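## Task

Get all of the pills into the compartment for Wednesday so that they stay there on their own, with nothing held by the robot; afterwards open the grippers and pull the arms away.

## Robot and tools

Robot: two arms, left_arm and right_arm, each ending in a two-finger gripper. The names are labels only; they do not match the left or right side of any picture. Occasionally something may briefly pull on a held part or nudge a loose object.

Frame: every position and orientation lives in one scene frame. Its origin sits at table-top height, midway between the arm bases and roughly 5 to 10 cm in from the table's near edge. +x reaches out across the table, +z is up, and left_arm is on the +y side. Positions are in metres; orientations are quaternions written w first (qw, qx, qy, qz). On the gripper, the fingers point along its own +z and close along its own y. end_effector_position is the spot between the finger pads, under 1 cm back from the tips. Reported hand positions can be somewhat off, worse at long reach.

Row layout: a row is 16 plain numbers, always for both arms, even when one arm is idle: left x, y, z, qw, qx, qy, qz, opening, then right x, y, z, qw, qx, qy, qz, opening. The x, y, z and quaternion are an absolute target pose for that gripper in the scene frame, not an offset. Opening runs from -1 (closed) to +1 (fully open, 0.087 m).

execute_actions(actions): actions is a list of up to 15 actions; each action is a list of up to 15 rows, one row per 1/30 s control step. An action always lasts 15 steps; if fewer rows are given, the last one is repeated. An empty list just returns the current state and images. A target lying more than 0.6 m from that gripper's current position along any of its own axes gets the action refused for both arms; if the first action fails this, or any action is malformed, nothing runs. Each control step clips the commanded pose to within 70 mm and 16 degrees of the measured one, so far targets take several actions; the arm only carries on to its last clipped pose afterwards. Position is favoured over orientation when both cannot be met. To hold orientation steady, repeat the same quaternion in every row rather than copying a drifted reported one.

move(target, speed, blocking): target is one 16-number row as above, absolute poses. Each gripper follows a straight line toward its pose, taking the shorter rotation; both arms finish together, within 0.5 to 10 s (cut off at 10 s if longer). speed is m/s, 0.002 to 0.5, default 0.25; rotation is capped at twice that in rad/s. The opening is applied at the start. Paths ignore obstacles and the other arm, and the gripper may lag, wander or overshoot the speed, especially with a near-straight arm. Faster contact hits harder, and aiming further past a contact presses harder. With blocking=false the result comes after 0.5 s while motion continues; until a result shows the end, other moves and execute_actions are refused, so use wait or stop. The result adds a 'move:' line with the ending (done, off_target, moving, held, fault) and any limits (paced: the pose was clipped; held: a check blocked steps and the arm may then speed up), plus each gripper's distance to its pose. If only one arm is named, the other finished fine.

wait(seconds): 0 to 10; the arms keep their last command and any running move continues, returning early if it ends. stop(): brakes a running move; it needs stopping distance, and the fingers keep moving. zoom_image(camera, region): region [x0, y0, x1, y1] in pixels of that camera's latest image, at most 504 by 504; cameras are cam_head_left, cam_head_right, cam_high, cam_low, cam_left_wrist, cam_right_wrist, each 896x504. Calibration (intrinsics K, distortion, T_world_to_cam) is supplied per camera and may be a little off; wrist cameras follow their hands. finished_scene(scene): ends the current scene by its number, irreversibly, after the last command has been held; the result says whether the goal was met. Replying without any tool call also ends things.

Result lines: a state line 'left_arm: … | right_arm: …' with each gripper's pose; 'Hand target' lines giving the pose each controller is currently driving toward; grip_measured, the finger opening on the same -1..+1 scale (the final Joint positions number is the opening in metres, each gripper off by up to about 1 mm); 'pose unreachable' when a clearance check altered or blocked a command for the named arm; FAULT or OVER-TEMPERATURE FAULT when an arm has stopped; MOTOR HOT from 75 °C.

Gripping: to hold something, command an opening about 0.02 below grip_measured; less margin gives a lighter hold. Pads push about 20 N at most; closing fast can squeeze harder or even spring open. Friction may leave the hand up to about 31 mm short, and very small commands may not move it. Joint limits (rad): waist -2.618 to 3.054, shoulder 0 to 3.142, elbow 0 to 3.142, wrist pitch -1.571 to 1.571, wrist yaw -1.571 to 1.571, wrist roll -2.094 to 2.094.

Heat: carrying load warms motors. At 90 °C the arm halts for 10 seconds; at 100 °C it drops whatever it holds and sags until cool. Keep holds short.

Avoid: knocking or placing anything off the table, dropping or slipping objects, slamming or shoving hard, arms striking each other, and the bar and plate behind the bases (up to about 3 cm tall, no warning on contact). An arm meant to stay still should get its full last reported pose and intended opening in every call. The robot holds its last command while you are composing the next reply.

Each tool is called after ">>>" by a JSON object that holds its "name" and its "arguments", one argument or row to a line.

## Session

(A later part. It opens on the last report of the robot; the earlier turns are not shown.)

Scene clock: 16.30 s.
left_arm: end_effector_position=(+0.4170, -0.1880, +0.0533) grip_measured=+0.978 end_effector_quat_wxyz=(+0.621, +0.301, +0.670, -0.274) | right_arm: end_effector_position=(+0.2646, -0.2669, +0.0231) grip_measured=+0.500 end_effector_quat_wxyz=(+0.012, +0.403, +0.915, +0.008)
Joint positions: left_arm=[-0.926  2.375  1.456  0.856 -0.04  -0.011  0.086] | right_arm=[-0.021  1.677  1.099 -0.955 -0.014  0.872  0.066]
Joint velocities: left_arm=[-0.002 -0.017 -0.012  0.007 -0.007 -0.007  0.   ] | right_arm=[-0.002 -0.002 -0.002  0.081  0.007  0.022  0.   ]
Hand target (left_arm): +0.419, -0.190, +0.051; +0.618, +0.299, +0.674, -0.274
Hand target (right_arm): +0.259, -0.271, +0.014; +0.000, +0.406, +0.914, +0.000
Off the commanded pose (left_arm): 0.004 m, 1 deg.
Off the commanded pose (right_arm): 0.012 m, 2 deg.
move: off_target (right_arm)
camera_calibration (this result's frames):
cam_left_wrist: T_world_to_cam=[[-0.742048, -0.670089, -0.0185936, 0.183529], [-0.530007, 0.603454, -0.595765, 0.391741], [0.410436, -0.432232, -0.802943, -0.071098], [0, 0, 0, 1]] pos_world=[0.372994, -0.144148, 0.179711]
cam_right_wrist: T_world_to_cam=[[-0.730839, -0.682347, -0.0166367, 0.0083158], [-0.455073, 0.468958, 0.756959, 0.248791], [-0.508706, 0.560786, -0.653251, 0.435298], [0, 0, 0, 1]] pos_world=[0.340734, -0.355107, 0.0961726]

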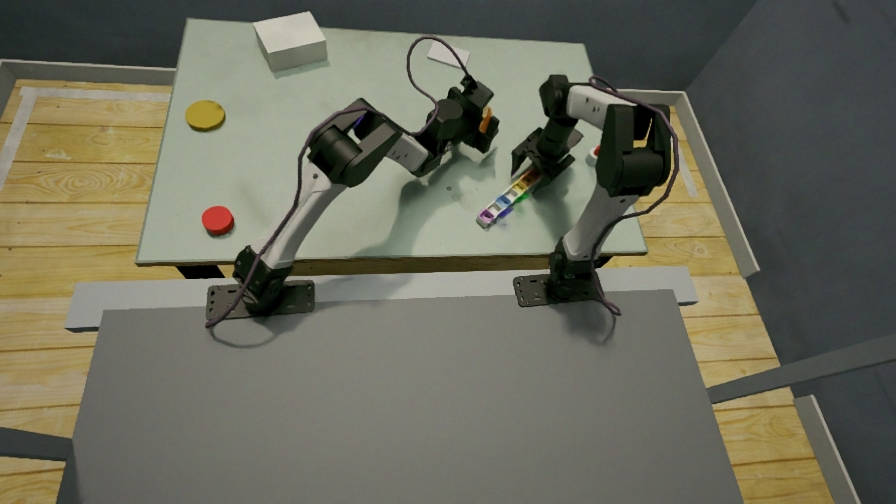

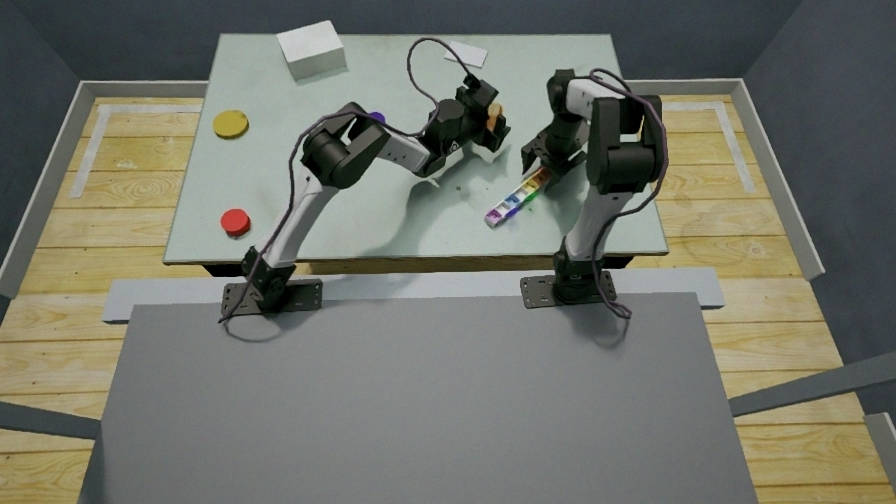

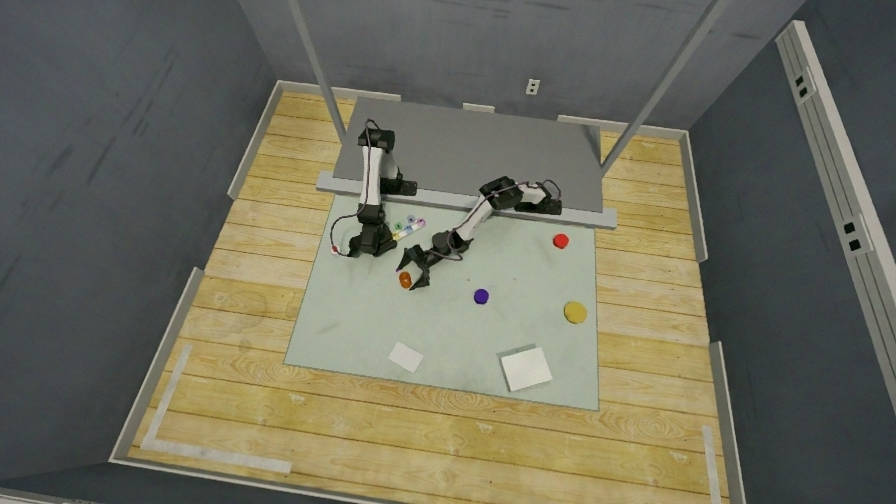

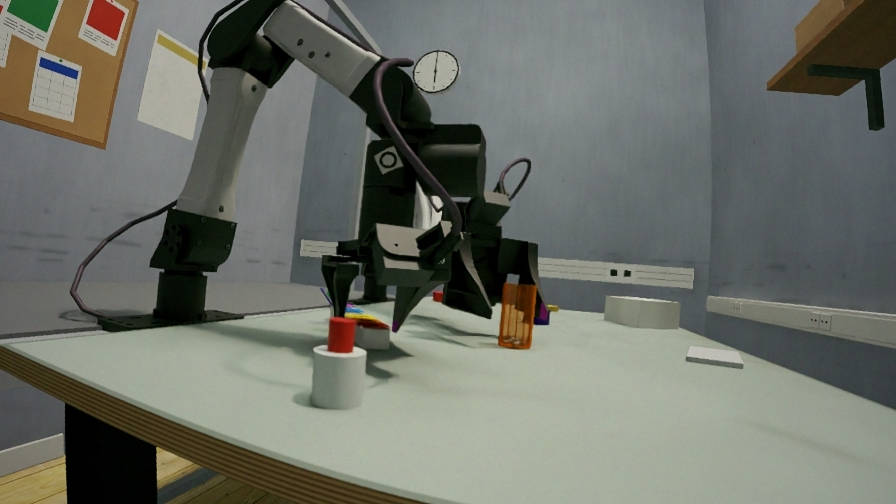

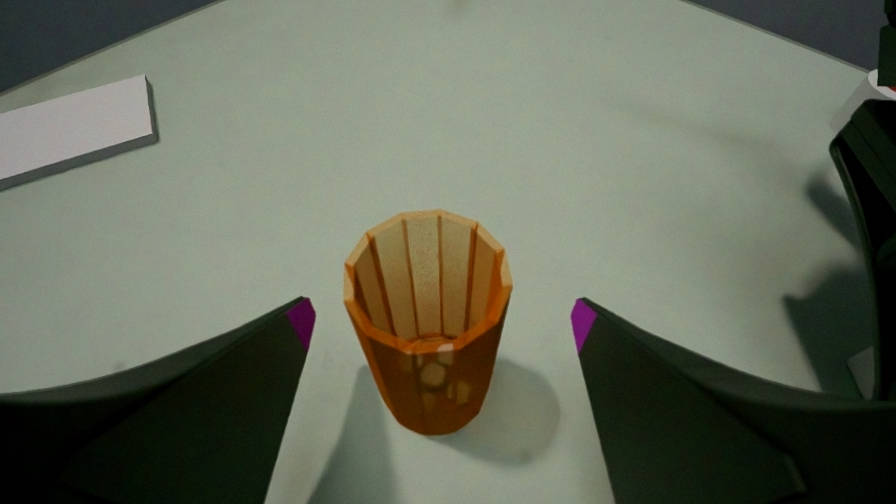

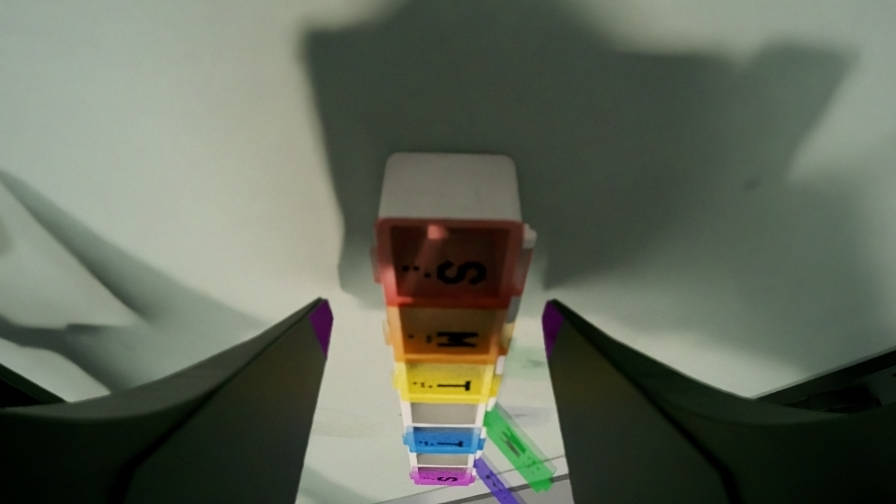

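>>> {"name": "move", "arguments": {
  "target": [0.428,-0.192,0.048,0.618,0.299,0.674,-0.274,1,0.252,-0.271,0.002,0,0.406,0.914,0,0.5],
  "speed": 0.05
}}

>>> {"name": "move", "arguments": {
  "target": [0.428,-0.192,0.048,0.618,0.299,0.674,-0.274,-0.15,0.252,-0.271,0.002,0,0.406,0.914,0,-0.2],
  "speed": 0.05
}}

Scene clock: 18.33 s.
left_arm: end_effector_position=(+0.4216, -0.1941, +0.0497) grip_measured=+0.978 end_effector_quat_wxyz=(+0.620, +0.302, +0.670, -0.274) | right_arm: end_effector_position=(+0.2580, -0.2673, +0.0127) grip_measured=+0.500 end_effector_quat_wxyz=(+0.007, +0.404, +0.915, +0.006)
Joint positions: left_arm=[-0.926  2.406  1.501  0.84  -0.038 -0.011  0.086] | right_arm=[-0.022  1.677  1.054 -0.92  -0.016  0.872  0.066]
Joint velocities: left_arm=[-0.017 -0.007  0.012  0.022 -0.037  0.007 -0.001] | right_arm=[-0.017  0.007 -0.002 -0.051 -0.007  0.007 -0.   ]
Hand target (left_arm): +0.428, -0.192, +0.048; +0.618, +0.299, +0.674, -0.274
Hand target (right_arm): +0.252, -0.271, +0.002; -0.001, +0.406, +0.914, -0.000
Off the commanded pose (left_arm): 0.007 m, 1 deg.
Off the commanded pose (right_arm): 0.013 m, 1 deg.
move: off_target (right_arm)
camera_calibration (this result's frames):
cam_left_wrist: T_world_to_cam=[[-0.743581, -0.668391, -0.018474, 0.183762], [-0.529318, 0.605295, -0.594509, 0.395766], [0.408547, -0.432287, -0.803877, -0.0776353], [0, 0, 0, 1]] pos_world=[0.377846, -0.150291, 0.176272]
cam_right_wrist: T_world_to_cam=[[-0.732068, -0.681157, -0.0100751, 0.00353062], [-0.446461, 0.468556, 0.762318, 0.251456], [-0.514537, 0.562567, -0.647125, 0.427289], [0, 0, 0, 1]] pos_world=[0.334706, -0.355795, 0.0848552]

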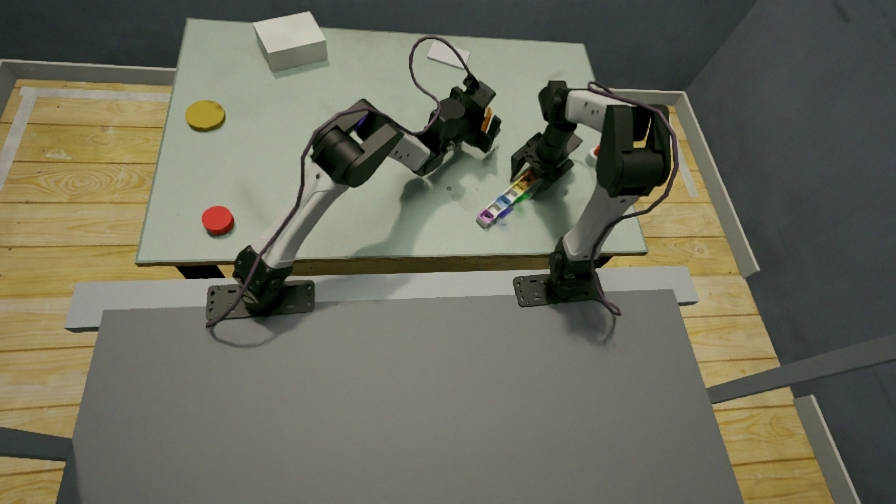

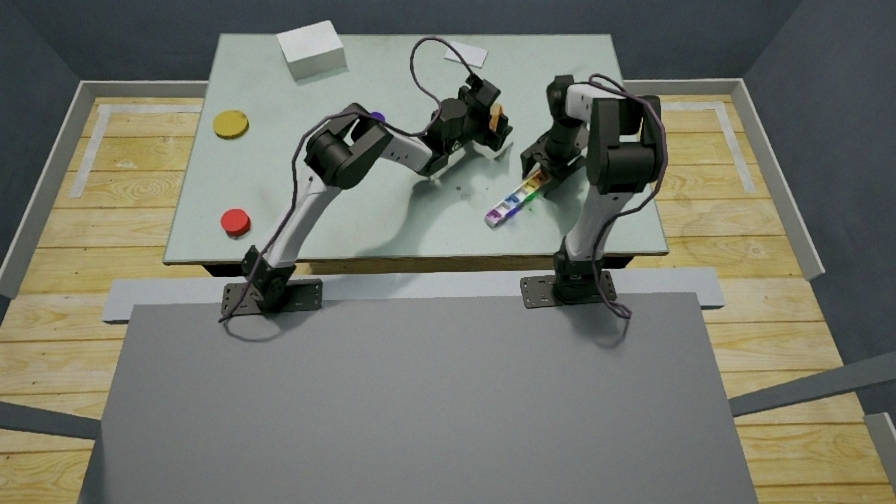

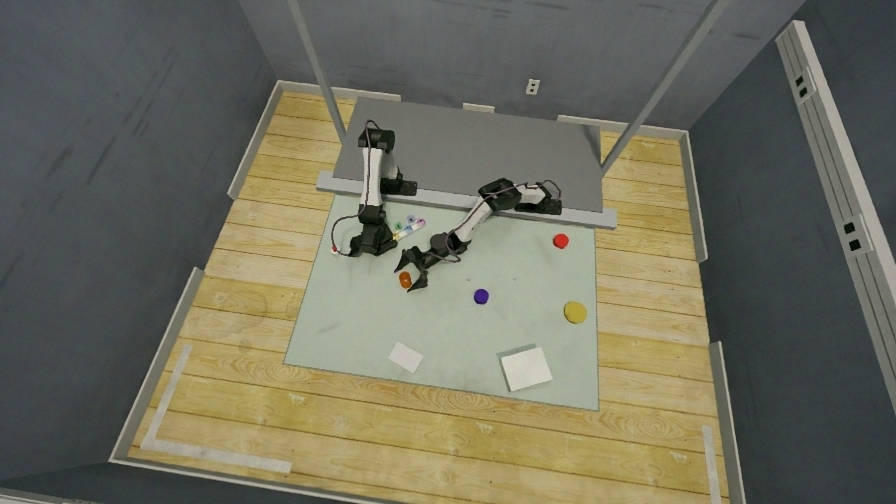

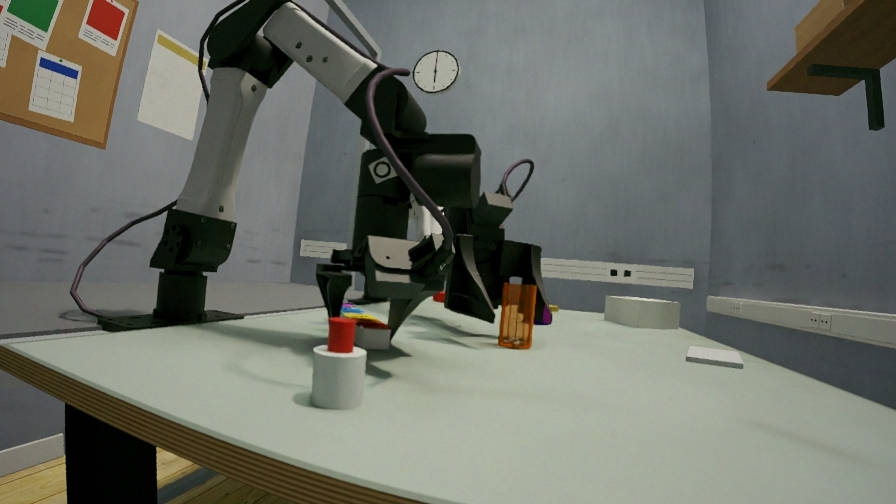

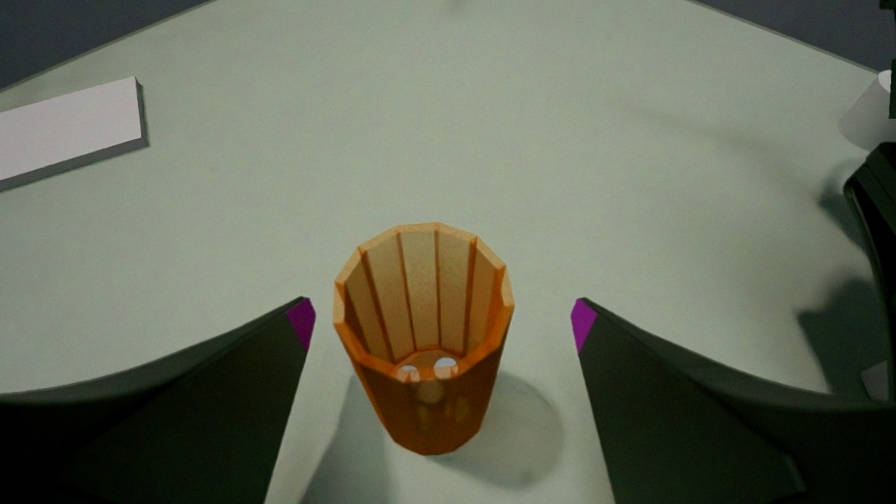

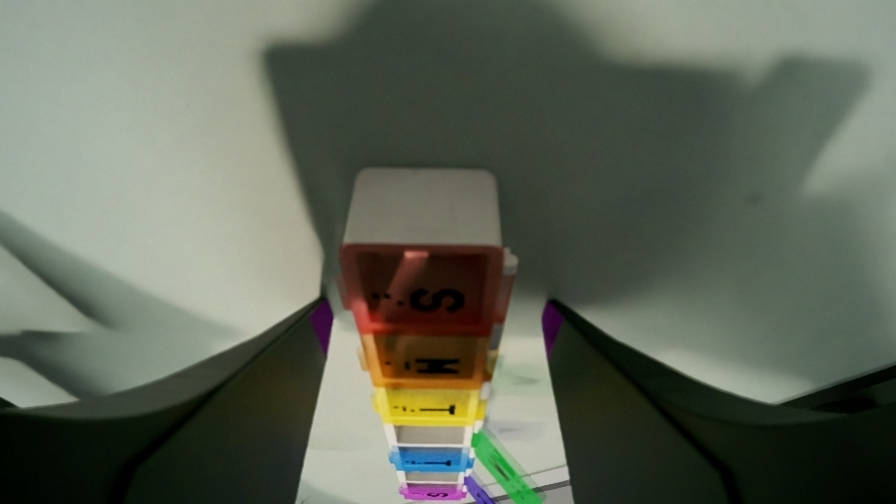

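Scene clock: 19.03 s.
left_arm: end_effector_position=(+0.4215, -0.1941, +0.0497) grip_measured=-0.106 end_effector_quat_wxyz=(+0.620, +0.302, +0.670, -0.274) | right_arm: end_effector_position=(+0.2568, -0.2675, +0.0128) grip_measured=-0.200 end_effector_quat_wxyz=(+0.005, +0.403, +0.915, +0.005)
Joint positions: left_arm=[-0.926  2.406  1.501  0.84  -0.037 -0.011  0.039] | right_arm=[-0.022  1.677  1.054 -0.925 -0.016  0.87   0.035]
Joint velocities: left_arm=[-0.027 -0.007 -0.007  0.007 -0.066 -0.022  0.   ] | right_arm=[-0.012 -0.012  0.017 -0.037 -0.051 -0.095  0.   ]
Hand target (left_arm): +0.428, -0.192, +0.048; +0.618, +0.299, +0.674, -0.274
Hand target (right_arm): +0.252, -0.271, +0.002; -0.000, +0.406, +0.914, -0.000
Off the commanded pose (left_arm): 0.007 m, 1 deg.
Off the commanded pose (right_arm): 0.012 m, 1 deg.
move: off_target (right_arm)
camera_calibration (this result's frames):
cam_left_wrist: T_world_to_cam=[[-0.743835, -0.668109, -0.0184434, 0.183856], [-0.529104, 0.605487, -0.594504, 0.395713], [0.40836, -0.432454, -0.803881, -0.0775888], [0, 0, 0, 1]] pos_world=[0.377816, -0.150317, 0.176272]
cam_right_wrist: T_world_to_cam=[[-0.731106, -0.682234, -0.00634652, 0.00197661], [-0.443675, 0.46835, 0.764069, 0.250137], [-0.518302, 0.561431, -0.645104, 0.427461], [0, 0, 0, 1]] pos_world=[0.333979, -0.355793, 0.0846476]

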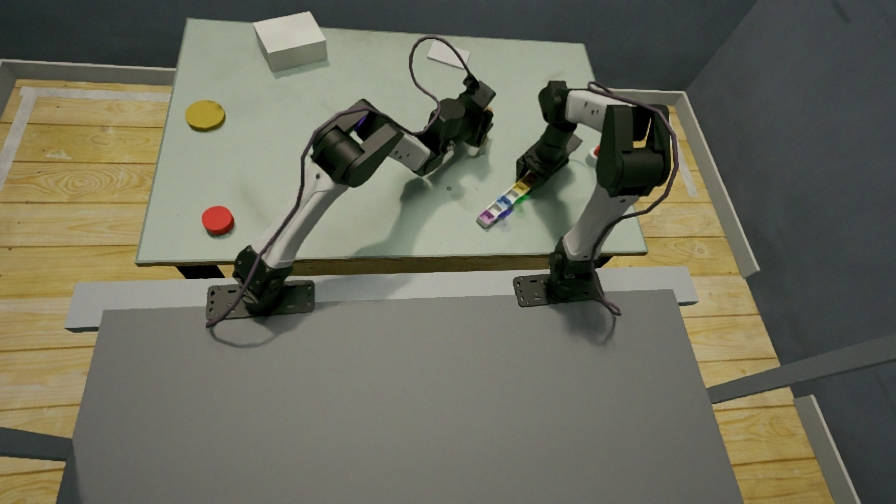

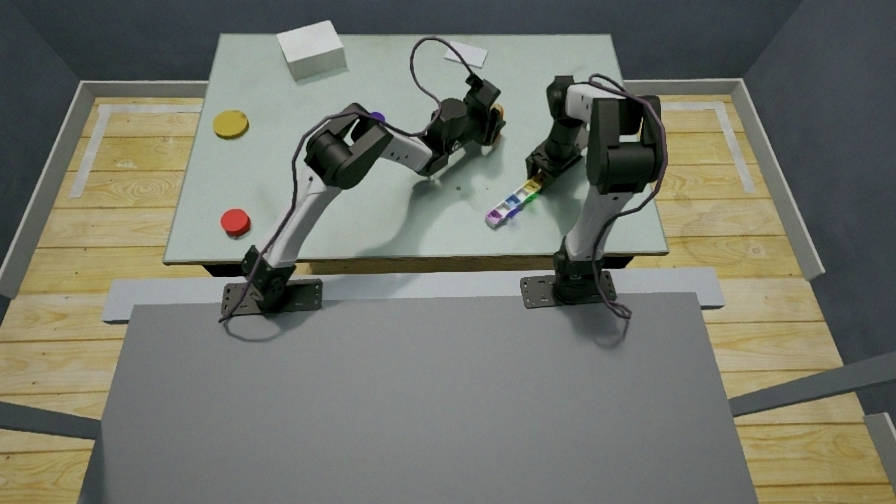

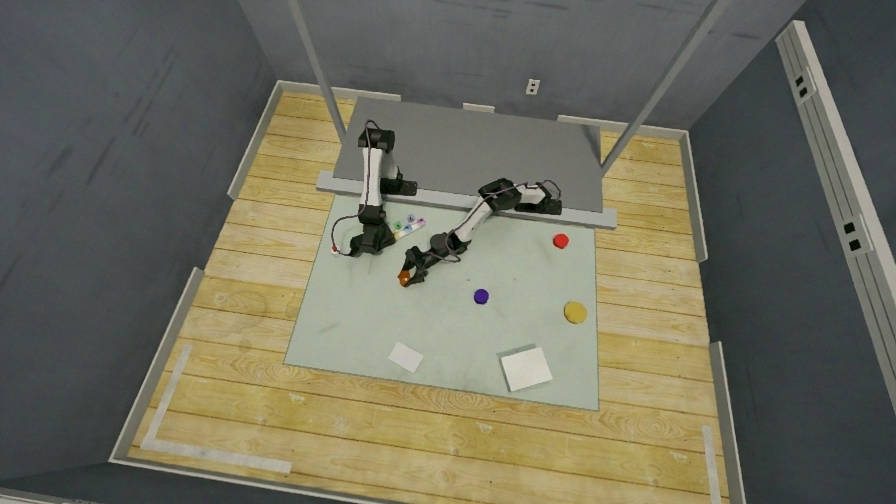

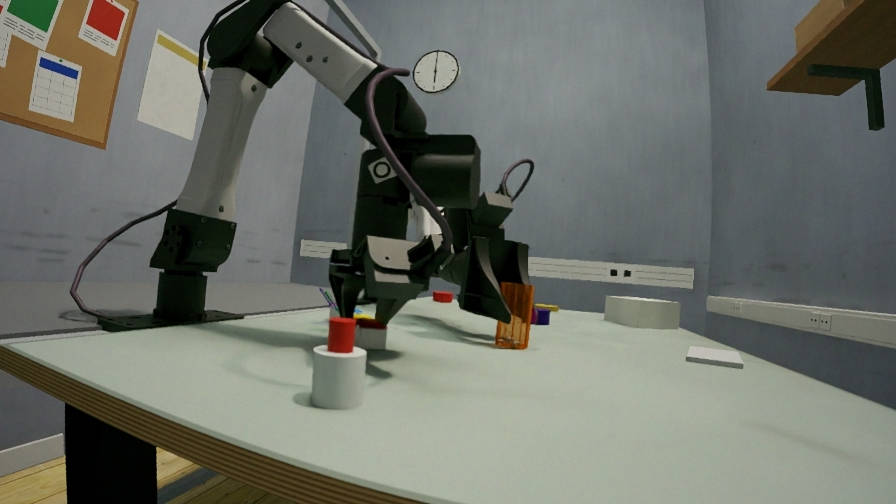

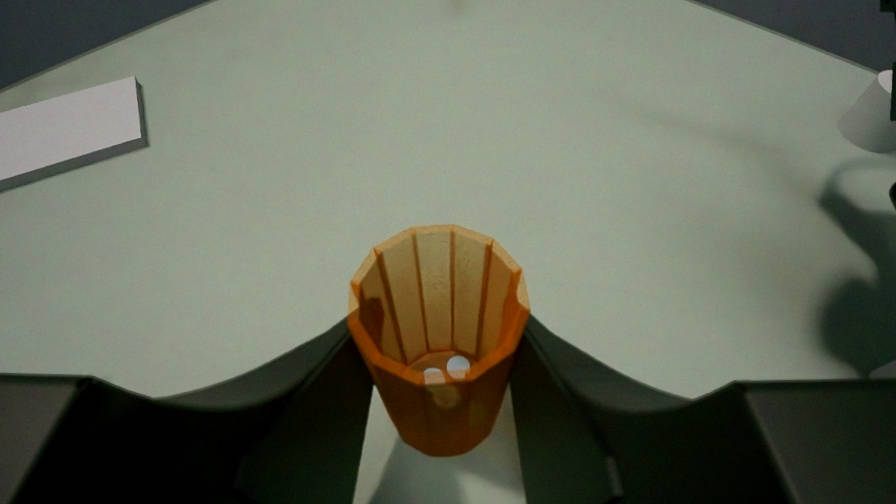

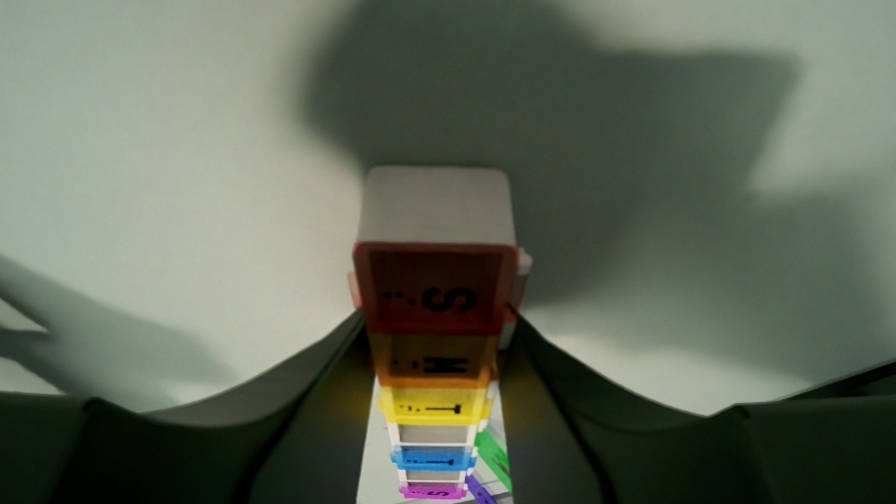

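>>> {"name": "move", "arguments": {
  "target": [0.34,0.12,0.17,0.457,0.352,0.792,-0.203,-0.15,0.252,-0.271,0.004,0,0.406,0.914,0,-0.27]
}}

>>> {"name": "move", "arguments": {
  "target": [0.32,0.16,0.12,0.08,0.405,0.910,-0.035,-0.15,0.262,-0.06,0.016,0,0.406,0.914,0,-0.27],
  "speed": 0.2
}}

Scene clock: 23.47 s.
left_arm: end_effector_position=(+0.3392, +0.1188, +0.1611) grip_measured=-0.106 end_effector_quat_wxyz=(+0.452, +0.352, +0.793, -0.208) | right_arm: end_effector_position=(+0.2567, -0.2675, +0.0128) grip_measured=-0.244 end_effector_quat_wxyz=(+0.005, +0.403, +0.915, +0.005)
Joint positions: left_arm=[-0.376  1.342  0.999 -0.235  0.455  0.249  0.039] | right_arm=[-0.022  1.677  1.054 -0.925 -0.016  0.87   0.033]
Joint velocities: left_arm=[-0.002 -0.007 -0.007 -0.066 -0.037  0.022 -0.   ] | right_arm=[-0.002 -0.002 -0.017  0.095  0.022  0.007  0.   ]
Hand target (left_arm): +0.341, +0.121, +0.167; +0.455, +0.353, +0.791, -0.207
Hand target (right_arm): +0.252, -0.271, +0.004; -0.000, +0.406, +0.914, -0.000
Off the commanded pose (left_arm): 0.009 m, 1 deg.
Off the commanded pose (right_arm): 0.011 m, 1 deg.
move: off_target (right_arm)
camera_calibration (this result's frames):
cam_left_wrist: T_world_to_cam=[[-0.748667, -0.662947, -0.0000150423, 0.331797], [-0.651253, 0.735465, -0.186977, 0.18917], [0.123967, -0.139973, -0.982364, 0.271371], [0, 0, 0, 1]] pos_world=[0.337962, 0.118821, 0.301961]
cam_right_wrist: T_world_to_cam=[[-0.731111, -0.682231, -0.00605761, 0.00190321], [-0.443382, 0.468363, 0.764231, 0.250016], [-0.518545, 0.561424, -0.644915, 0.427478], [0, 0, 0, 1]] pos_world=[0.33391, -0.355796, 0.0846285]

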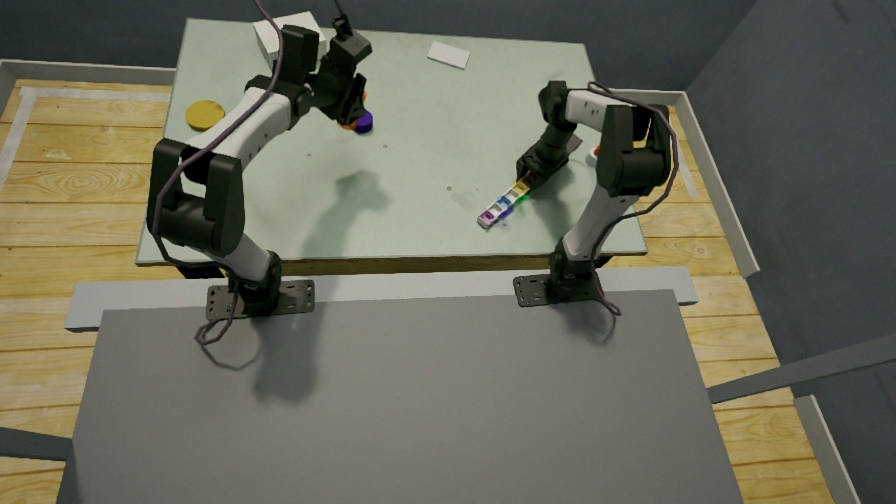

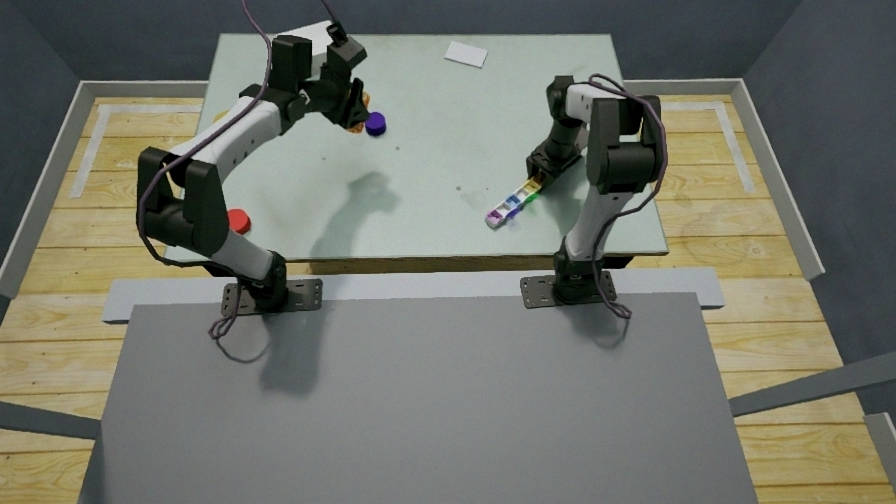

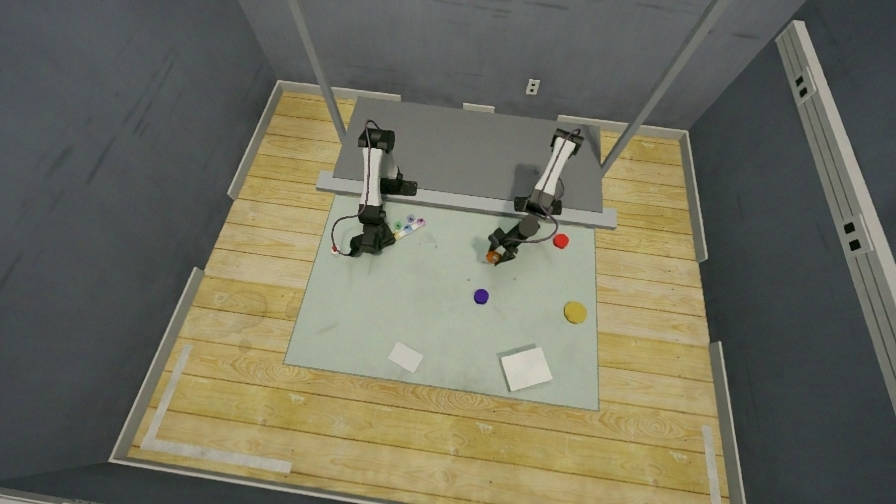

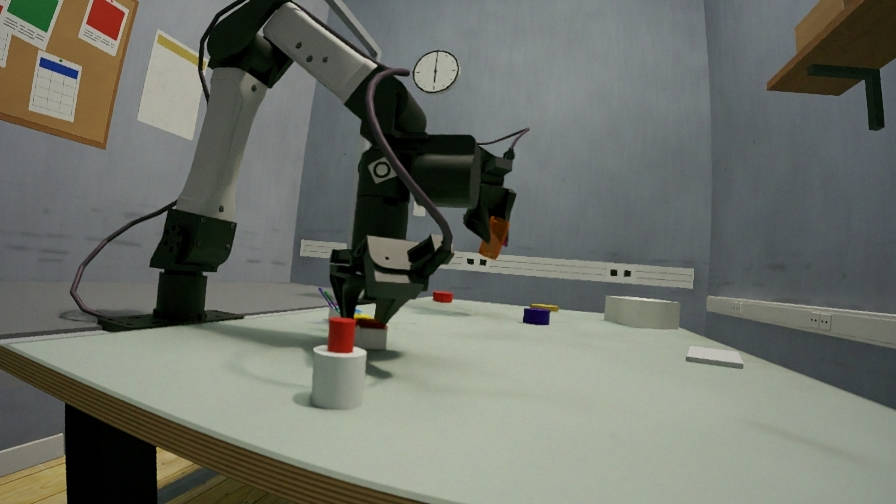

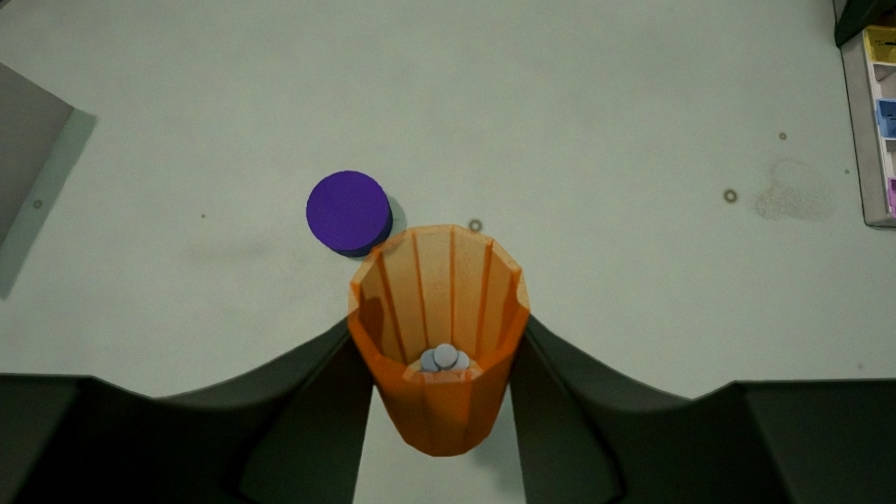

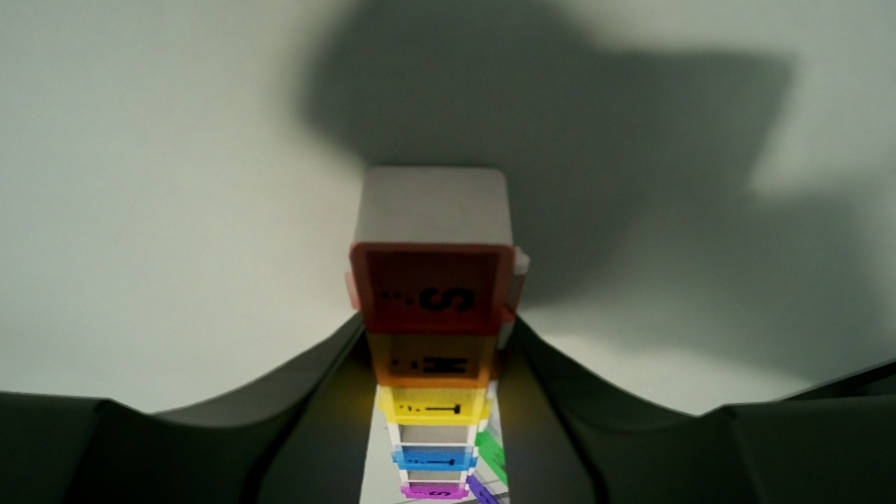

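Scene clock: 26.20 s.
left_arm: end_effector_position=(+0.3209, +0.1619, +0.1222) grip_measured=-0.106 end_effector_quat_wxyz=(+0.083, +0.403, +0.910, -0.044) | right_arm: end_effector_position=(+0.2585, -0.0611, +0.0189) grip_measured=-0.244 end_effector_quat_wxyz=(+0.002, +0.404, +0.915, +0.009)
Joint positions: left_arm=[-0.464  1.883  1.764 -1.277  0.108  0.407  0.039] | right_arm=[ 0.585  1.933  1.409 -1.016 -0.009  1.48   0.033]
Joint velocities: left_arm=[ 0.017  0.002 -0.007  0.066 -0.081  0.022  0.001] | right_arm=[ 0.007  0.002 -0.002 -0.022  0.022 -0.022 -0.   ]
Hand target (left_arm): +0.320, +0.161, +0.124; +0.078, +0.409, +0.908, -0.039
Hand target (right_arm): +0.259, -0.059, +0.017; -0.002, +0.406, +0.914, +0.003
Off the commanded pose (left_arm): 0.003 m, 1 deg.
Off the commanded pose (right_arm): 0.005 m, 1 deg.
move: done
camera_calibration (this result's frames):
cam_left_wrist: T_world_to_cam=[[-0.748864, -0.662672, 0.00830433, 0.345668], [-0.517287, 0.592311, 0.617723, 0.0202009], [-0.414266, 0.458295, -0.786352, 0.293314], [0, 0, 0, 1]] pos_world=[0.390818, 0.0826744, 0.215299]
cam_right_wrist: T_world_to_cam=[[-0.732444, -0.680745, -0.0105642, 0.144579], [-0.440719, 0.462248, 0.769476, 0.148345], [-0.518934, 0.568254, -0.638588, 0.316948], [0, 0, 0, 1]] pos_world=[0.335749, -0.150257, 0.0897787]

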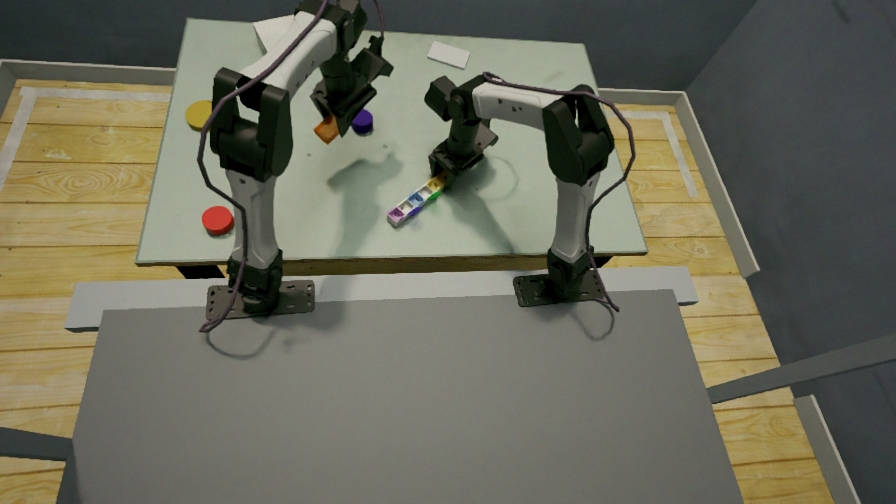

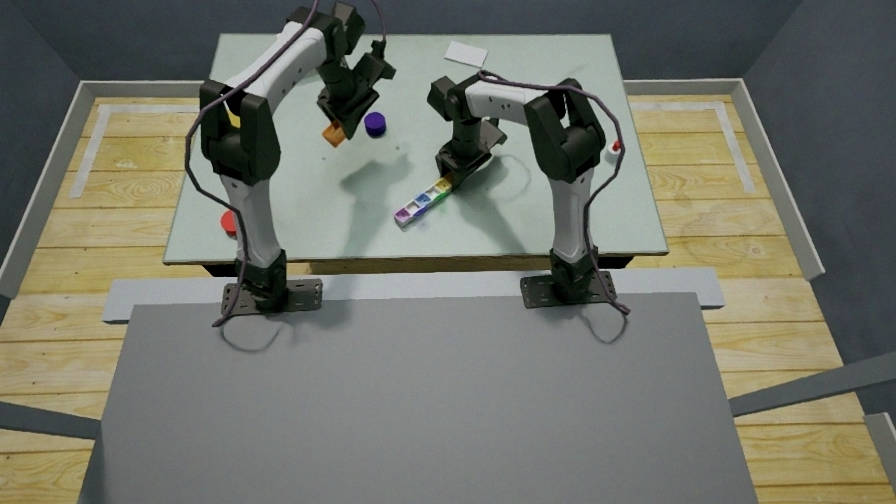

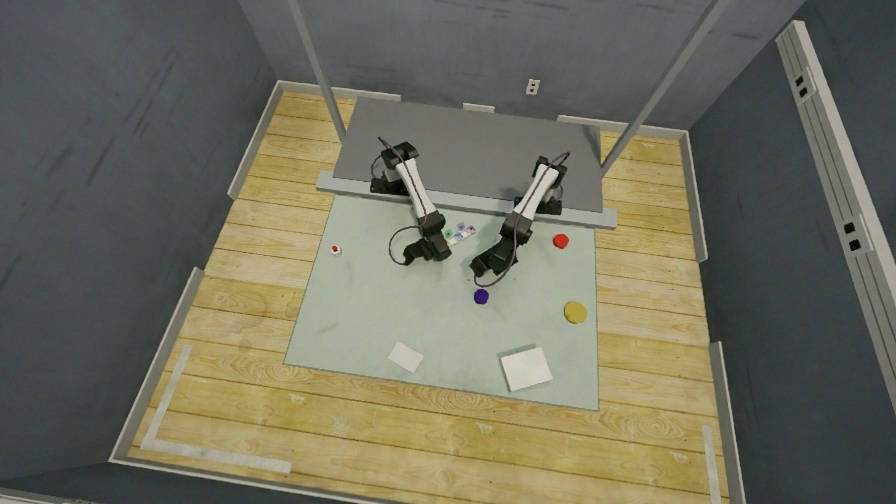

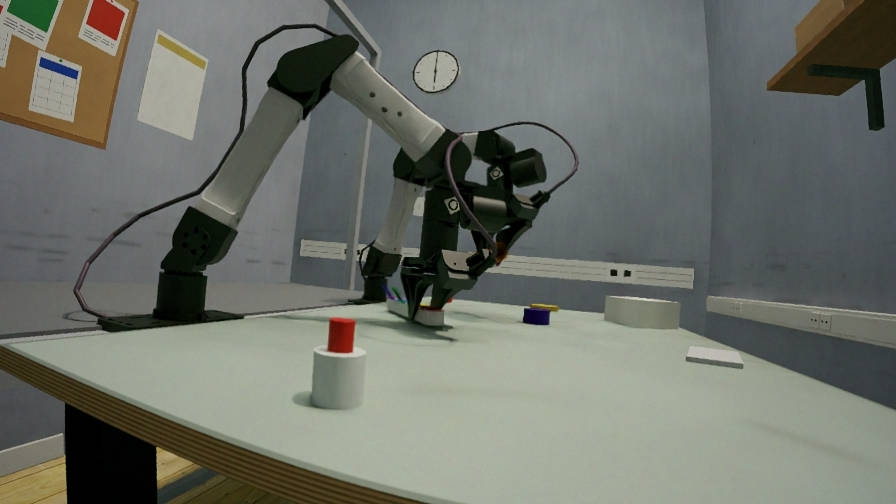

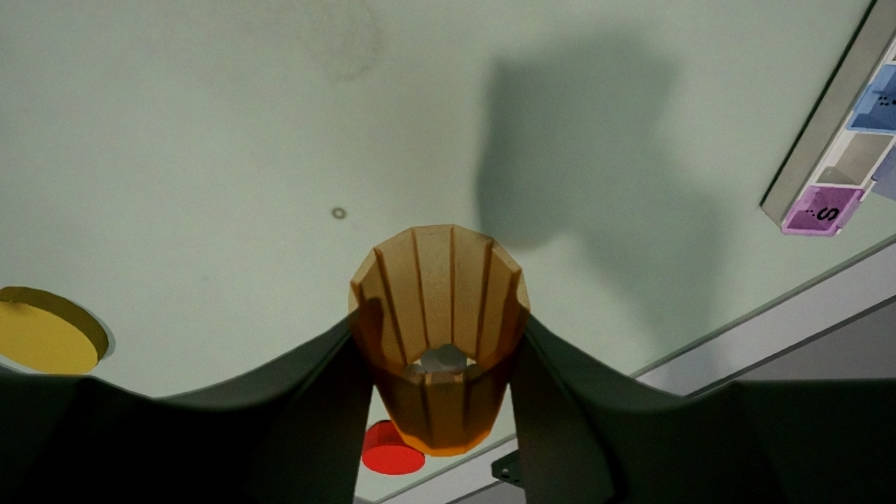

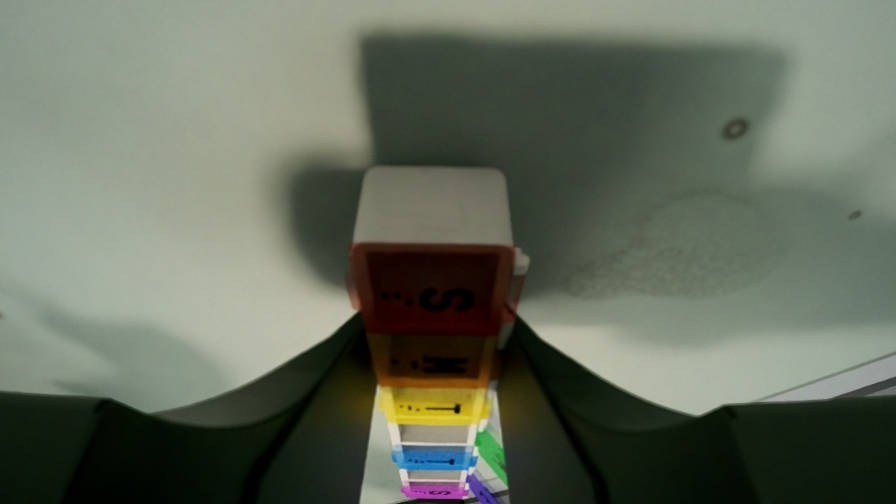

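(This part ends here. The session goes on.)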